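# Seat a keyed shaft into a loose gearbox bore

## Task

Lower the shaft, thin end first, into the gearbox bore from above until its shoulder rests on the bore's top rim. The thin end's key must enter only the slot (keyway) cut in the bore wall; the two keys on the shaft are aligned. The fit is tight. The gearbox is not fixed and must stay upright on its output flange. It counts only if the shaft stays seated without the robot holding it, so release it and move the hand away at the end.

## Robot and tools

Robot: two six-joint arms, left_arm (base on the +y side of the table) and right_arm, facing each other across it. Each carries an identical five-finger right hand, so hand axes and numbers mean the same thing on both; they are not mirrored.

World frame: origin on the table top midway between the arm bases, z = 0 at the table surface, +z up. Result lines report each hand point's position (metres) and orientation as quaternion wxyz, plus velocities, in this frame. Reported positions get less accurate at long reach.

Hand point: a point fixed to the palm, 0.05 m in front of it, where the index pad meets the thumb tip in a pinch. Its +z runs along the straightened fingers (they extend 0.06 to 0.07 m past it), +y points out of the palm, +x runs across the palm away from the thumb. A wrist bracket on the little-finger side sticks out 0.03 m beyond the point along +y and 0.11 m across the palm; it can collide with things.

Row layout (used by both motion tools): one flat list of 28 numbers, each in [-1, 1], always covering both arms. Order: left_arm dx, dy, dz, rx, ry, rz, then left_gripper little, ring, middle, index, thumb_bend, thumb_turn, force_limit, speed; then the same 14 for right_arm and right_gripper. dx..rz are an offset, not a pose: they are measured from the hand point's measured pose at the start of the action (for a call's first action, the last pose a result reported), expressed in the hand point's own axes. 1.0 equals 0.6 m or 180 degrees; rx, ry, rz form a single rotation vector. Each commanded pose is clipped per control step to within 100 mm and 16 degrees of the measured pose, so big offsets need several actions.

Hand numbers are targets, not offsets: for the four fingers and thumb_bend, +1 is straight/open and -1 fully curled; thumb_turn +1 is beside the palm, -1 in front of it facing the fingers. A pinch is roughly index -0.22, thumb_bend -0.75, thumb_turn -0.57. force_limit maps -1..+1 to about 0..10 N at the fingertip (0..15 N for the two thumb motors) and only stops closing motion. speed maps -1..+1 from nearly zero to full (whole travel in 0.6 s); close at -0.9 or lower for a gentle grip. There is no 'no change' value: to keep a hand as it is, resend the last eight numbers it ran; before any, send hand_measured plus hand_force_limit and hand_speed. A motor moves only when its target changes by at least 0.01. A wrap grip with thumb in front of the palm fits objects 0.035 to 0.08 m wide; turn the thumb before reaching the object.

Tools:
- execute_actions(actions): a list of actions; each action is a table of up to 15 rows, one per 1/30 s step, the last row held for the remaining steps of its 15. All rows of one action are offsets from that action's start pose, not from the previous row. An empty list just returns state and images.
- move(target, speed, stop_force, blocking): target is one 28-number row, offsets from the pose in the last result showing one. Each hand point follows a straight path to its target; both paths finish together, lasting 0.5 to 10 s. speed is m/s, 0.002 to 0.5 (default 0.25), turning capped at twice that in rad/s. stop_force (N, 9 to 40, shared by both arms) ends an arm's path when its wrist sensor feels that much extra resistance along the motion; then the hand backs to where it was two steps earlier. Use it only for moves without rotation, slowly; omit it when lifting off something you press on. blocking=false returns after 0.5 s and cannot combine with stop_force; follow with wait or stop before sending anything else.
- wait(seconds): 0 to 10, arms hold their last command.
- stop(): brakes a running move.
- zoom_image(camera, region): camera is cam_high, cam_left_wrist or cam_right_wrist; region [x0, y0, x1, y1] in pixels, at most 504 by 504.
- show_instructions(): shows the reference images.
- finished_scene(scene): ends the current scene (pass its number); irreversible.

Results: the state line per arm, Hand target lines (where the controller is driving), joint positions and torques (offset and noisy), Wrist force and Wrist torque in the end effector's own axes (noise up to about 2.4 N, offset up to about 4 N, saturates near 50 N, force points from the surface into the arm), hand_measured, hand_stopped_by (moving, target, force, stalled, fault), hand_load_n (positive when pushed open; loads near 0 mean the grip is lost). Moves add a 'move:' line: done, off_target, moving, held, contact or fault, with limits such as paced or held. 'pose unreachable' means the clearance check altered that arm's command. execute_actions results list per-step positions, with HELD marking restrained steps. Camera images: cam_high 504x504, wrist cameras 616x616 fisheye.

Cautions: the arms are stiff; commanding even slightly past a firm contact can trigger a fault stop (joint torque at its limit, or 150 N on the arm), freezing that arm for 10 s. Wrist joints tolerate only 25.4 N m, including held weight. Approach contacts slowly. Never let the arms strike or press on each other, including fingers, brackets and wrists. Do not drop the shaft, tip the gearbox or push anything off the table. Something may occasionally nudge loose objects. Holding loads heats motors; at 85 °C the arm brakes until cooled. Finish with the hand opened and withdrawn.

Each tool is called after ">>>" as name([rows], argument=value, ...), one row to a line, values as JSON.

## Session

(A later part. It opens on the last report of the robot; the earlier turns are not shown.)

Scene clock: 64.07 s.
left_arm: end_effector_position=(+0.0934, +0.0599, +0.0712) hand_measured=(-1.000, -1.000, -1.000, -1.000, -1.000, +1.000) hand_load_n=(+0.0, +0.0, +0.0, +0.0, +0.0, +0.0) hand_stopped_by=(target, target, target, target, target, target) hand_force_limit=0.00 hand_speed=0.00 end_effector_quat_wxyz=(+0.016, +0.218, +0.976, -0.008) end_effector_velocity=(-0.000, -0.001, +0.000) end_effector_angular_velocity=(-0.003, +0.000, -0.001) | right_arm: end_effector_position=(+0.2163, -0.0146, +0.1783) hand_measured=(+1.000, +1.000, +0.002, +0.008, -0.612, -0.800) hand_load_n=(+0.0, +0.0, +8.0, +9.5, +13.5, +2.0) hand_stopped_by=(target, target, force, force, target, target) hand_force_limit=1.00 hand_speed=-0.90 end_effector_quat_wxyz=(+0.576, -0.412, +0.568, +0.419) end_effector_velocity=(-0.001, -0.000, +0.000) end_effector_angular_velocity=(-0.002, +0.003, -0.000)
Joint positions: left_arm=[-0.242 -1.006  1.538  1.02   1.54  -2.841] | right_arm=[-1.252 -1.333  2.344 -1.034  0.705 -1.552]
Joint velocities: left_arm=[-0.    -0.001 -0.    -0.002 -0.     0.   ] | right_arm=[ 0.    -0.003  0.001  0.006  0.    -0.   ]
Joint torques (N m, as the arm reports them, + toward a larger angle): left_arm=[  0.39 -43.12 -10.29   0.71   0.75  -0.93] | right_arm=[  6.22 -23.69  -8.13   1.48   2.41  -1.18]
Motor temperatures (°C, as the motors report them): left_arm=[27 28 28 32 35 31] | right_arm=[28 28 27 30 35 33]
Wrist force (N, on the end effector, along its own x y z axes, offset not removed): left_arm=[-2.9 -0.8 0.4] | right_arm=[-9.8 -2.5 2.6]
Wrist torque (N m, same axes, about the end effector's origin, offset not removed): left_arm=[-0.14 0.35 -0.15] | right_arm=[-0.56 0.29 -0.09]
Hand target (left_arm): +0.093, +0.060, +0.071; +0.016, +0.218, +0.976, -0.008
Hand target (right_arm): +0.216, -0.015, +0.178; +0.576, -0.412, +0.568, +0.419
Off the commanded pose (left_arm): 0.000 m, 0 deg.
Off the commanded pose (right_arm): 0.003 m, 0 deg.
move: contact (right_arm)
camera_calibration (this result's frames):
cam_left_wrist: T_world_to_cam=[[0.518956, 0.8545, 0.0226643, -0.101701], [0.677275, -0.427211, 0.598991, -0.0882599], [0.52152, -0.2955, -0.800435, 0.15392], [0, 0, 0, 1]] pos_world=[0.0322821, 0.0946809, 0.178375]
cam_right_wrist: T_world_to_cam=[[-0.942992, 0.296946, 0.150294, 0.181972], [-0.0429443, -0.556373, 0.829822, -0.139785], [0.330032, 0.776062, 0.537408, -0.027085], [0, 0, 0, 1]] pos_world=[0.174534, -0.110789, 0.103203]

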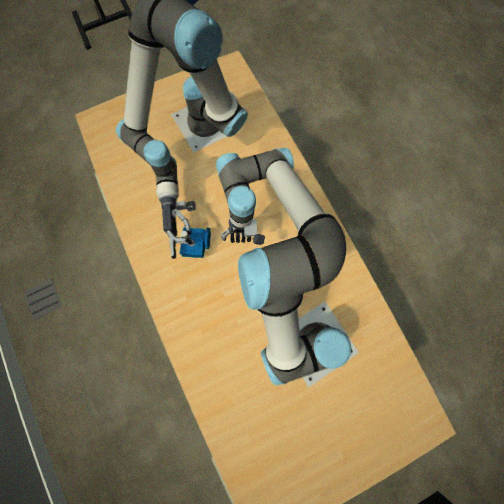

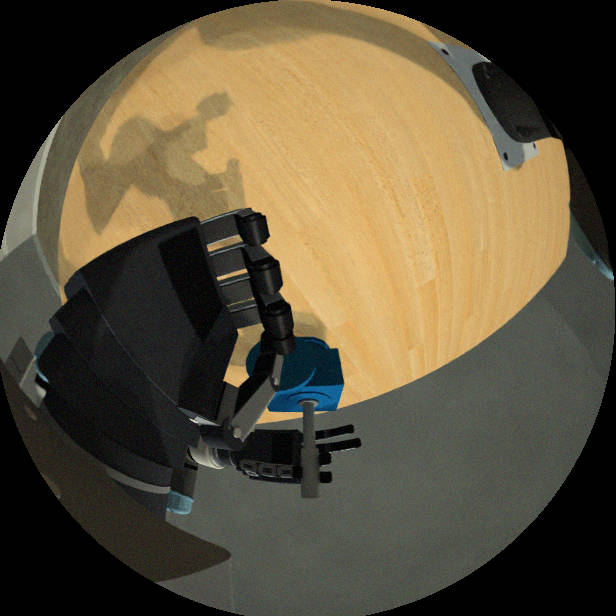

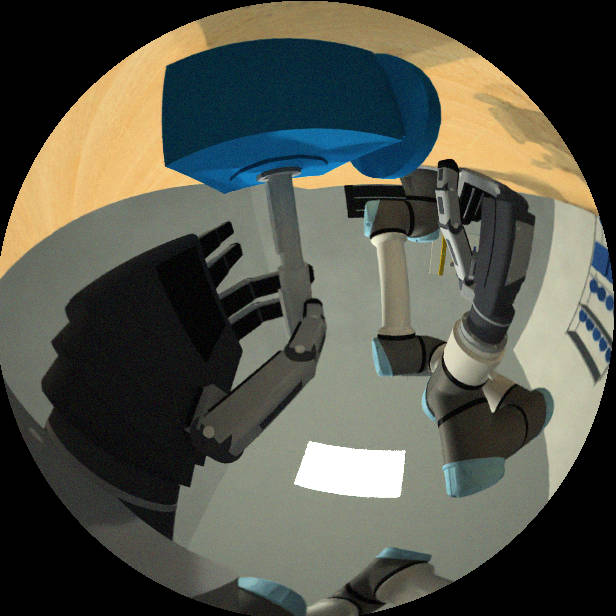

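>>> move(target=[0,0,0,0,0,0,-1,-1,-1,-1,-1,1,0,0,-0.0006,0.001,0,0,0,0,1,1,0.1,0.1,-0.55,-0.8,1,-0.9], speed=0.004)

>>> zoom_image(camera="cam_right_wrist", region=[245,150,305,210])

>>> zoom_image(camera="cam_left_wrist", region=[250,385,370,505])

Scene clock: 65.23 s.
left_arm: end_effector_position=(+0.0934, +0.0599, +0.0712) hand_measured=(-1.000, -1.000, -1.000, -1.000, -1.000, +1.000) hand_load_n=(+0.0, +0.0, +0.0, +0.0, +0.0, +0.0) hand_stopped_by=(target, target, target, target, target, target) hand_force_limit=0.00 hand_speed=0.00 end_effector_quat_wxyz=(+0.016, +0.218, +0.976, -0.008) end_effector_velocity=(+0.000, -0.000, -0.000) end_effector_angular_velocity=(+0.001, +0.001, -0.002) | right_arm: end_effector_position=(+0.2157, -0.0144, +0.1786) hand_measured=(+1.000, +1.000, +0.100, +0.100, -0.550, -0.800) hand_load_n=(+0.0, +0.0, +0.0, +0.0, +0.0, +0.0) hand_stopped_by=(target, target, target, target, target, target) hand_force_limit=1.00 hand_speed=-0.90 end_effector_quat_wxyz=(+0.576, -0.412, +0.568, +0.419) end_effector_velocity=(+0.001, -0.000, +0.000) end_effector_angular_velocity=(+0.001, -0.002, -0.001)
Joint positions: left_arm=[-0.242 -1.006  1.538  1.02   1.54  -2.841] | right_arm=[-1.251 -1.335  2.345 -1.033  0.707 -1.552]
Joint velocities: left_arm=[ 0.001  0.001 -0.    -0.     0.001  0.002] | right_arm=[-0.001 -0.    -0.    -0.002  0.    -0.   ]
Joint torques (N m, as the arm reports them, + toward a larger angle): left_arm=[  2.3  -42.08 -11.     0.7    0.72  -0.91] | right_arm=[ 11.96 -26.38  -2.5    0.38   2.94  -1.64]
Motor temperatures (°C, as the motors report them): left_arm=[27 28 28 32 35 31] | right_arm=[28 28 27 30 35 33]
Wrist force (N, on the end effector, along its own x y z axes, offset not removed): left_arm=[-1.7 1.5 1.0] | right_arm=[-1.6 2.3 -0.9]
Wrist torque (N m, same axes, about the end effector's origin, offset not removed): left_arm=[0.35 0.16 -0.14] | right_arm=[0.38 0.36 0.09]
Hand target (left_arm): +0.093, +0.060, +0.071; +0.016, +0.218, +0.976, -0.008
Hand target (right_arm): +0.216, -0.014, +0.179; +0.576, -0.412, +0.568, +0.419
Off the commanded pose (left_arm): 0.000 m, 0 deg.
Off the commanded pose (right_arm): 0.000 m, 0 deg.
move: done
camera_calibration (this result's frames):
cam_left_wrist: T_world_to_cam=[[0.518956, 0.8545, 0.022664, -0.101701], [0.677275, -0.427211, 0.598991, -0.08826], [0.52152, -0.2955, -0.800435, 0.15392], [0, 0, 0, 1]] pos_world=[0.032282, 0.0946809, 0.178375]
cam_right_wrist: T_world_to_cam=[[-0.942991, 0.296951, 0.150292, 0.181328], [-0.042948, -0.556372, 0.829822, -0.140007], [0.330035, 0.776061, 0.537408, -0.0272305], [0, 0, 0, 1]] pos_world=[0.173965, -0.110609, 0.103563]

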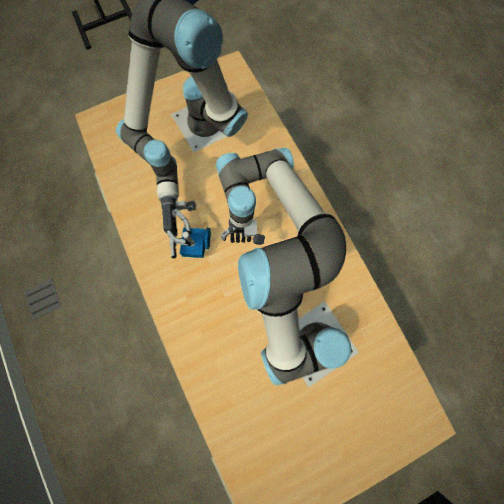

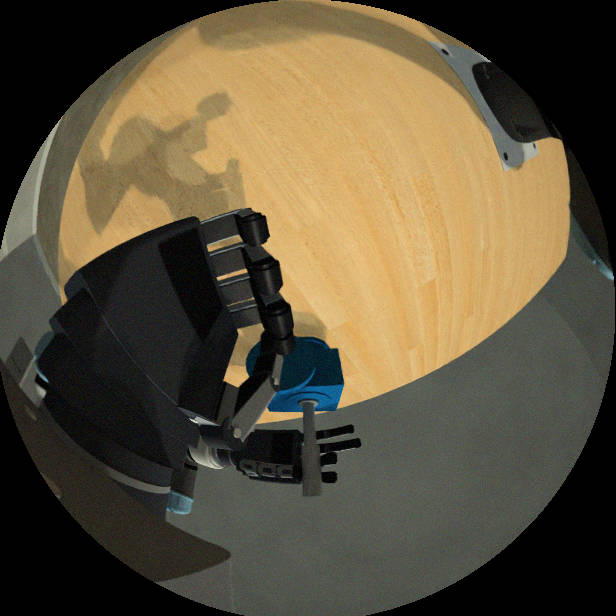

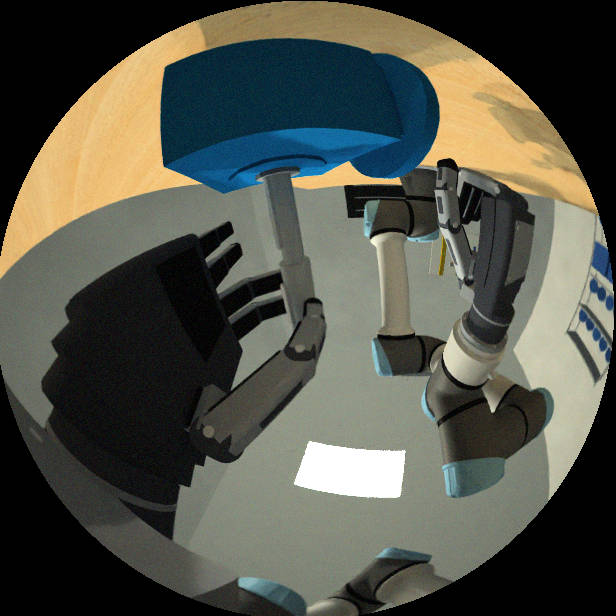

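Region (245, 150, 305, 210) of cam_right_wrist's 616x616 image, scaled by 8.400, with more detail than that image has.

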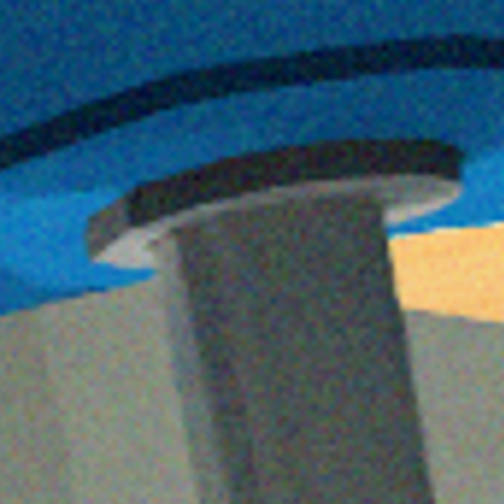

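Region (250, 385, 370, 505) of cam_left_wrist's 616x616 image, scaled by 4.200, with more detail than that image has.

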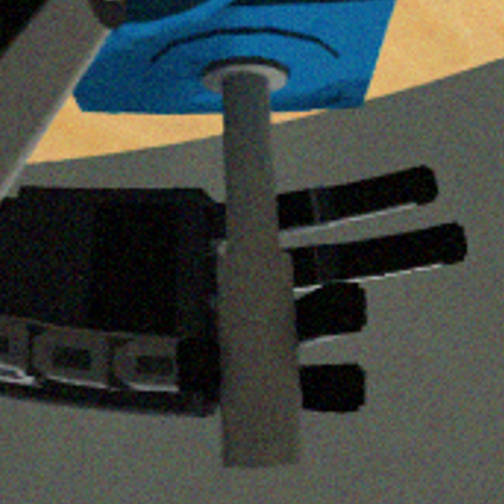

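>>> move(target=[0,0,0,0,0,0,-1,-1,-1,-1,-1,1,0,0,0,-0.0015,-0.004,0,0,0,1,1,0.1,0.1,-0.5,-0.8,1,-0.9], speed=0.004)

>>> zoom_image(camera="cam_right_wrist", region=[245,150,305,210])

>>> zoom_image(camera="cam_left_wrist", region=[250,385,370,505])

Scene clock: 66.27 s.
left_arm: end_effector_position=(+0.0934, +0.0599, +0.0712) hand_measured=(-1.000, -1.000, -1.000, -1.000, -1.000, +1.000) hand_load_n=(+0.0, +0.0, +0.0, +0.0, +0.0, +0.0) hand_stopped_by=(target, target, target, target, target, target) hand_force_limit=0.00 hand_speed=0.00 end_effector_quat_wxyz=(+0.016, +0.218, +0.976, -0.008) end_effector_velocity=(-0.000, -0.001, -0.000) end_effector_angular_velocity=(-0.002, -0.000, -0.001) | right_arm: end_effector_position=(+0.2158, -0.0170, +0.1786) hand_measured=(+1.000, +1.000, +0.100, +0.100, -0.500, -0.800) hand_load_n=(+0.0, +0.0, +0.0, +0.0, +0.0, +0.0) hand_stopped_by=(target, target, target, target, target, target) hand_force_limit=1.00 hand_speed=-0.90 end_effector_quat_wxyz=(+0.576, -0.412, +0.568, +0.419) end_effector_velocity=(+0.000, -0.000, +0.000) end_effector_angular_velocity=(+0.001, -0.002, -0.000)
Joint positions: left_arm=[-0.242 -1.006  1.538  1.02   1.54  -2.841] | right_arm=[-1.258 -1.338  2.35  -1.035  0.699 -1.552]
Joint velocities: left_arm=[-0.001  0.    -0.001 -0.001 -0.001  0.   ] | right_arm=[-0.002 -0.001  0.    -0.001 -0.002 -0.   ]
Joint torques (N m, as the arm reports them, + toward a larger angle): left_arm=[  2.22 -41.61 -10.54   0.7    0.71  -0.9 ] | right_arm=[-15.11 -27.09  -2.7   -2.5   -3.01   1.97]
Motor temperatures (°C, as the motors report them): left_arm=[27 28 28 32 35 31] | right_arm=[28 28 27 30 35 33]
Wrist force (N, on the end effector, along its own x y z axes, offset not removed): left_arm=[-1.9 2.0 -0.3] | right_arm=[-1.8 -1.2 0.7]
Wrist torque (N m, same axes, about the end effector's origin, offset not removed): left_arm=[0.35 0.19 -0.10] | right_arm=[-0.30 0.51 0.07]
Hand target (left_arm): +0.093, +0.060, +0.071; +0.016, +0.218, +0.976, -0.008
Hand target (right_arm): +0.216, -0.017, +0.179; +0.576, -0.412, +0.568, +0.419
Off the commanded pose (left_arm): 0.000 m, 0 deg.
Off the commanded pose (right_arm): 0.000 m, 0 deg.
move: done
camera_calibration (this result's frames):
cam_left_wrist: T_world_to_cam=[[0.518956, 0.8545, 0.0226638, -0.1017], [0.677275, -0.42721, 0.598991, -0.08826], [0.52152, -0.295501, -0.800435, 0.15392], [0, 0, 0, 1]] pos_world=[0.032282, 0.0946809, 0.178375]
cam_right_wrist: T_world_to_cam=[[-0.942991, 0.296948, 0.150297, 0.182183], [-0.0429444, -0.556378, 0.829819, -0.141378], [0.330035, 0.776058, 0.537412, -0.0252916], [0, 0, 0, 1]] pos_world=[0.174073, -0.113131, 0.103528]

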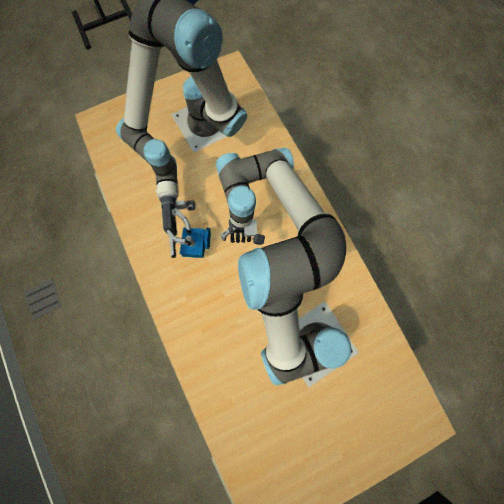

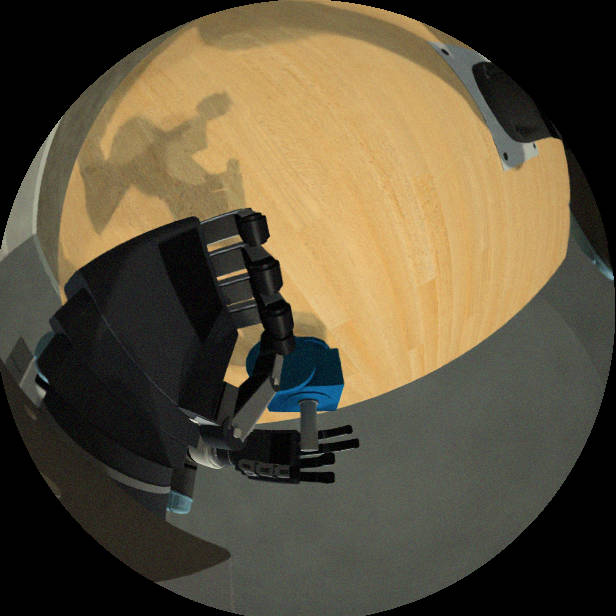

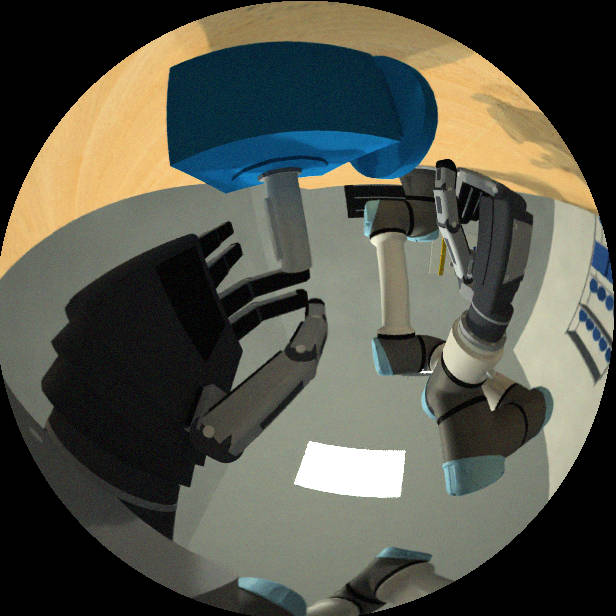

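Region (245, 150, 305, 210) of cam_right_wrist's 616x616 image, scaled by 8.400, with more detail than that image has.

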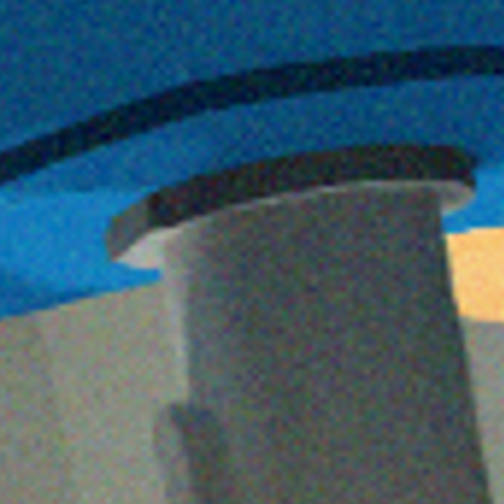

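Region (250, 385, 370, 505) of cam_left_wrist's 616x616 image, scaled by 4.200, with more detail than that image has.

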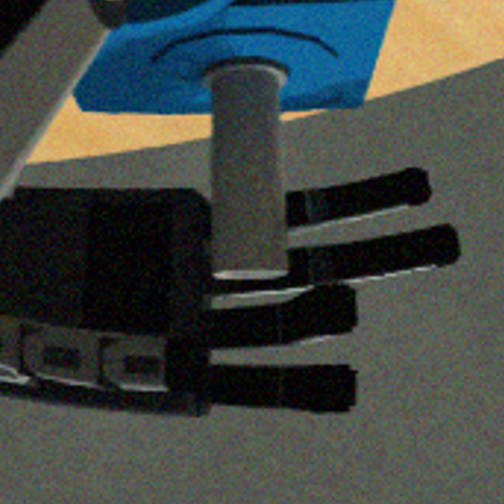

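Seated.

>>> move(target=[0.2,0,-0.1,0,0,0,-1,-1,-1,-1,-1,1,0,0,-0.2,-0.03,0,0,0,0,1,1,0.1,0.1,-0.5,-0.8,1,-0.9], speed=0.15)

>>> finished_scene(scene=2)

Scene clock: 67.70 s.
left_arm: end_effector_position=(-0.0167, +0.1123, +0.1269) hand_measured=(-1.000, -1.000, -1.000, -1.000, -1.000, +1.000) hand_load_n=(+0.0, +0.0, +0.0, +0.0, +0.0, +0.0) hand_stopped_by=(target, target, target, target, target, target) hand_force_limit=0.00 hand_speed=0.00 end_effector_quat_wxyz=(+0.016, +0.218, +0.976, -0.008) end_effector_velocity=(-0.001, +0.000, +0.001) end_effector_angular_velocity=(-0.002, +0.001, +0.001) | right_arm: end_effector_position=(+0.2322, -0.0243, +0.2986) hand_measured=(+1.000, +1.000, +0.100, +0.100, -0.500, -0.800) hand_load_n=(+0.0, +0.0, +0.0, +0.0, +0.0, +0.0) hand_stopped_by=(target, target, target, target, target, target) hand_force_limit=1.00 hand_speed=-0.90 end_effector_quat_wxyz=(+0.576, -0.412, +0.568, +0.419) end_effector_velocity=(+0.000, -0.000, +0.001) end_effector_angular_velocity=(-0.001, -0.001, -0.000)
Joint positions: left_arm=[-0.517 -1.187  1.661  1.087  1.537 -3.117] | right_arm=[-1.299 -1.592  2.199 -0.632  0.658 -1.55 ]
Joint velocities: left_arm=[-0.003 -0.002 -0.     0.    -0.    -0.004] | right_arm=[-0.    -0.001 -0.002  0.005 -0.001 -0.002]
Joint torques (N m, as the arm reports them, + toward a larger angle): left_arm=[-13.19 -39.21  -7.34   4.42  -1.63  -1.29] | right_arm=[-13.99 -22.68 -30.34   0.44  -2.89  -1.55]
Motor temperatures (°C, as the motors report them): left_arm=[27 28 28 32 35 31] | right_arm=[28 28 27 30 35 33]
Wrist force (N, on the end effector, along its own x y z axes, offset not removed): left_arm=[-1.5 -0.8 0.6] | right_arm=[0.2 -1.3 1.4]
Wrist torque (N m, same axes, about the end effector's origin, offset not removed): left_arm=[0.07 -0.06 0.07] | right_arm=[-0.31 0.09 0.15]
Hand target (left_arm): -0.017, +0.112, +0.127; +0.016, +0.218, +0.976, -0.008
Hand target (right_arm): +0.232, -0.024, +0.299; +0.576, -0.412, +0.568, +0.419
Off the commanded pose (left_arm): 0.000 m, 0 deg.
Off the commanded pose (right_arm): 0.000 m, 0 deg.
move: done
camera_calibration (this result's frames):
cam_left_wrist: T_world_to_cam=[[0.518963, 0.8545, 0.0225299, -0.090577], [0.677653, -0.427338, 0.598473, -0.0245729], [0.521023, -0.295317, -0.800826, 0.271433], [0, 0, 0, 1]] pos_world=[-0.0777648, 0.147056, 0.234118]
cam_right_wrist: T_world_to_cam=[[-0.942986, 0.296933, 0.150361, 0.18176], [-0.04293, -0.5565, 0.829738, -0.244342], [0.330052, 0.775976, 0.537519, -0.0895231], [0, 0, 0, 1]] pos_world=[0.190454, -0.120479, 0.22353]

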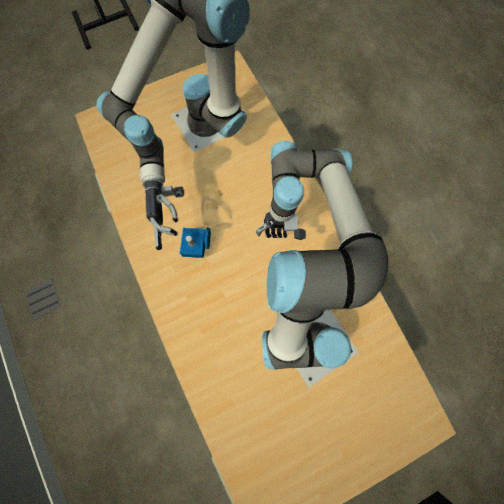

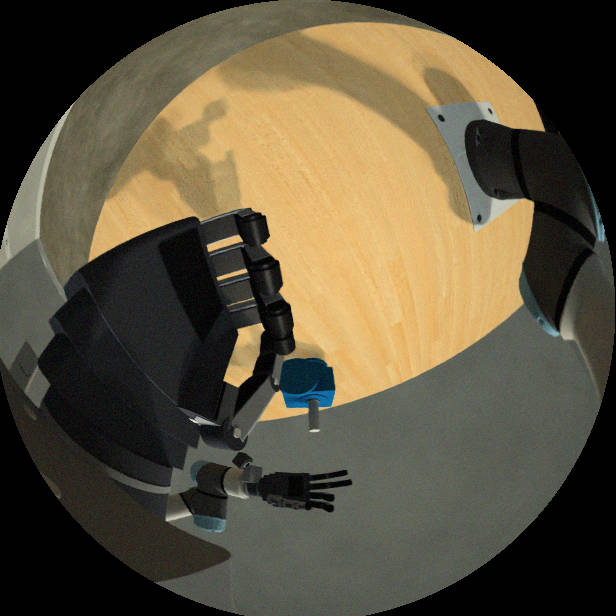

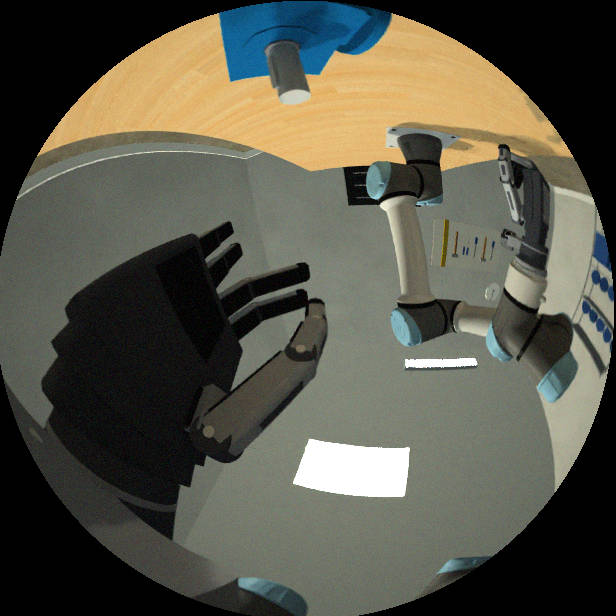

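The scene is finished: the task was done.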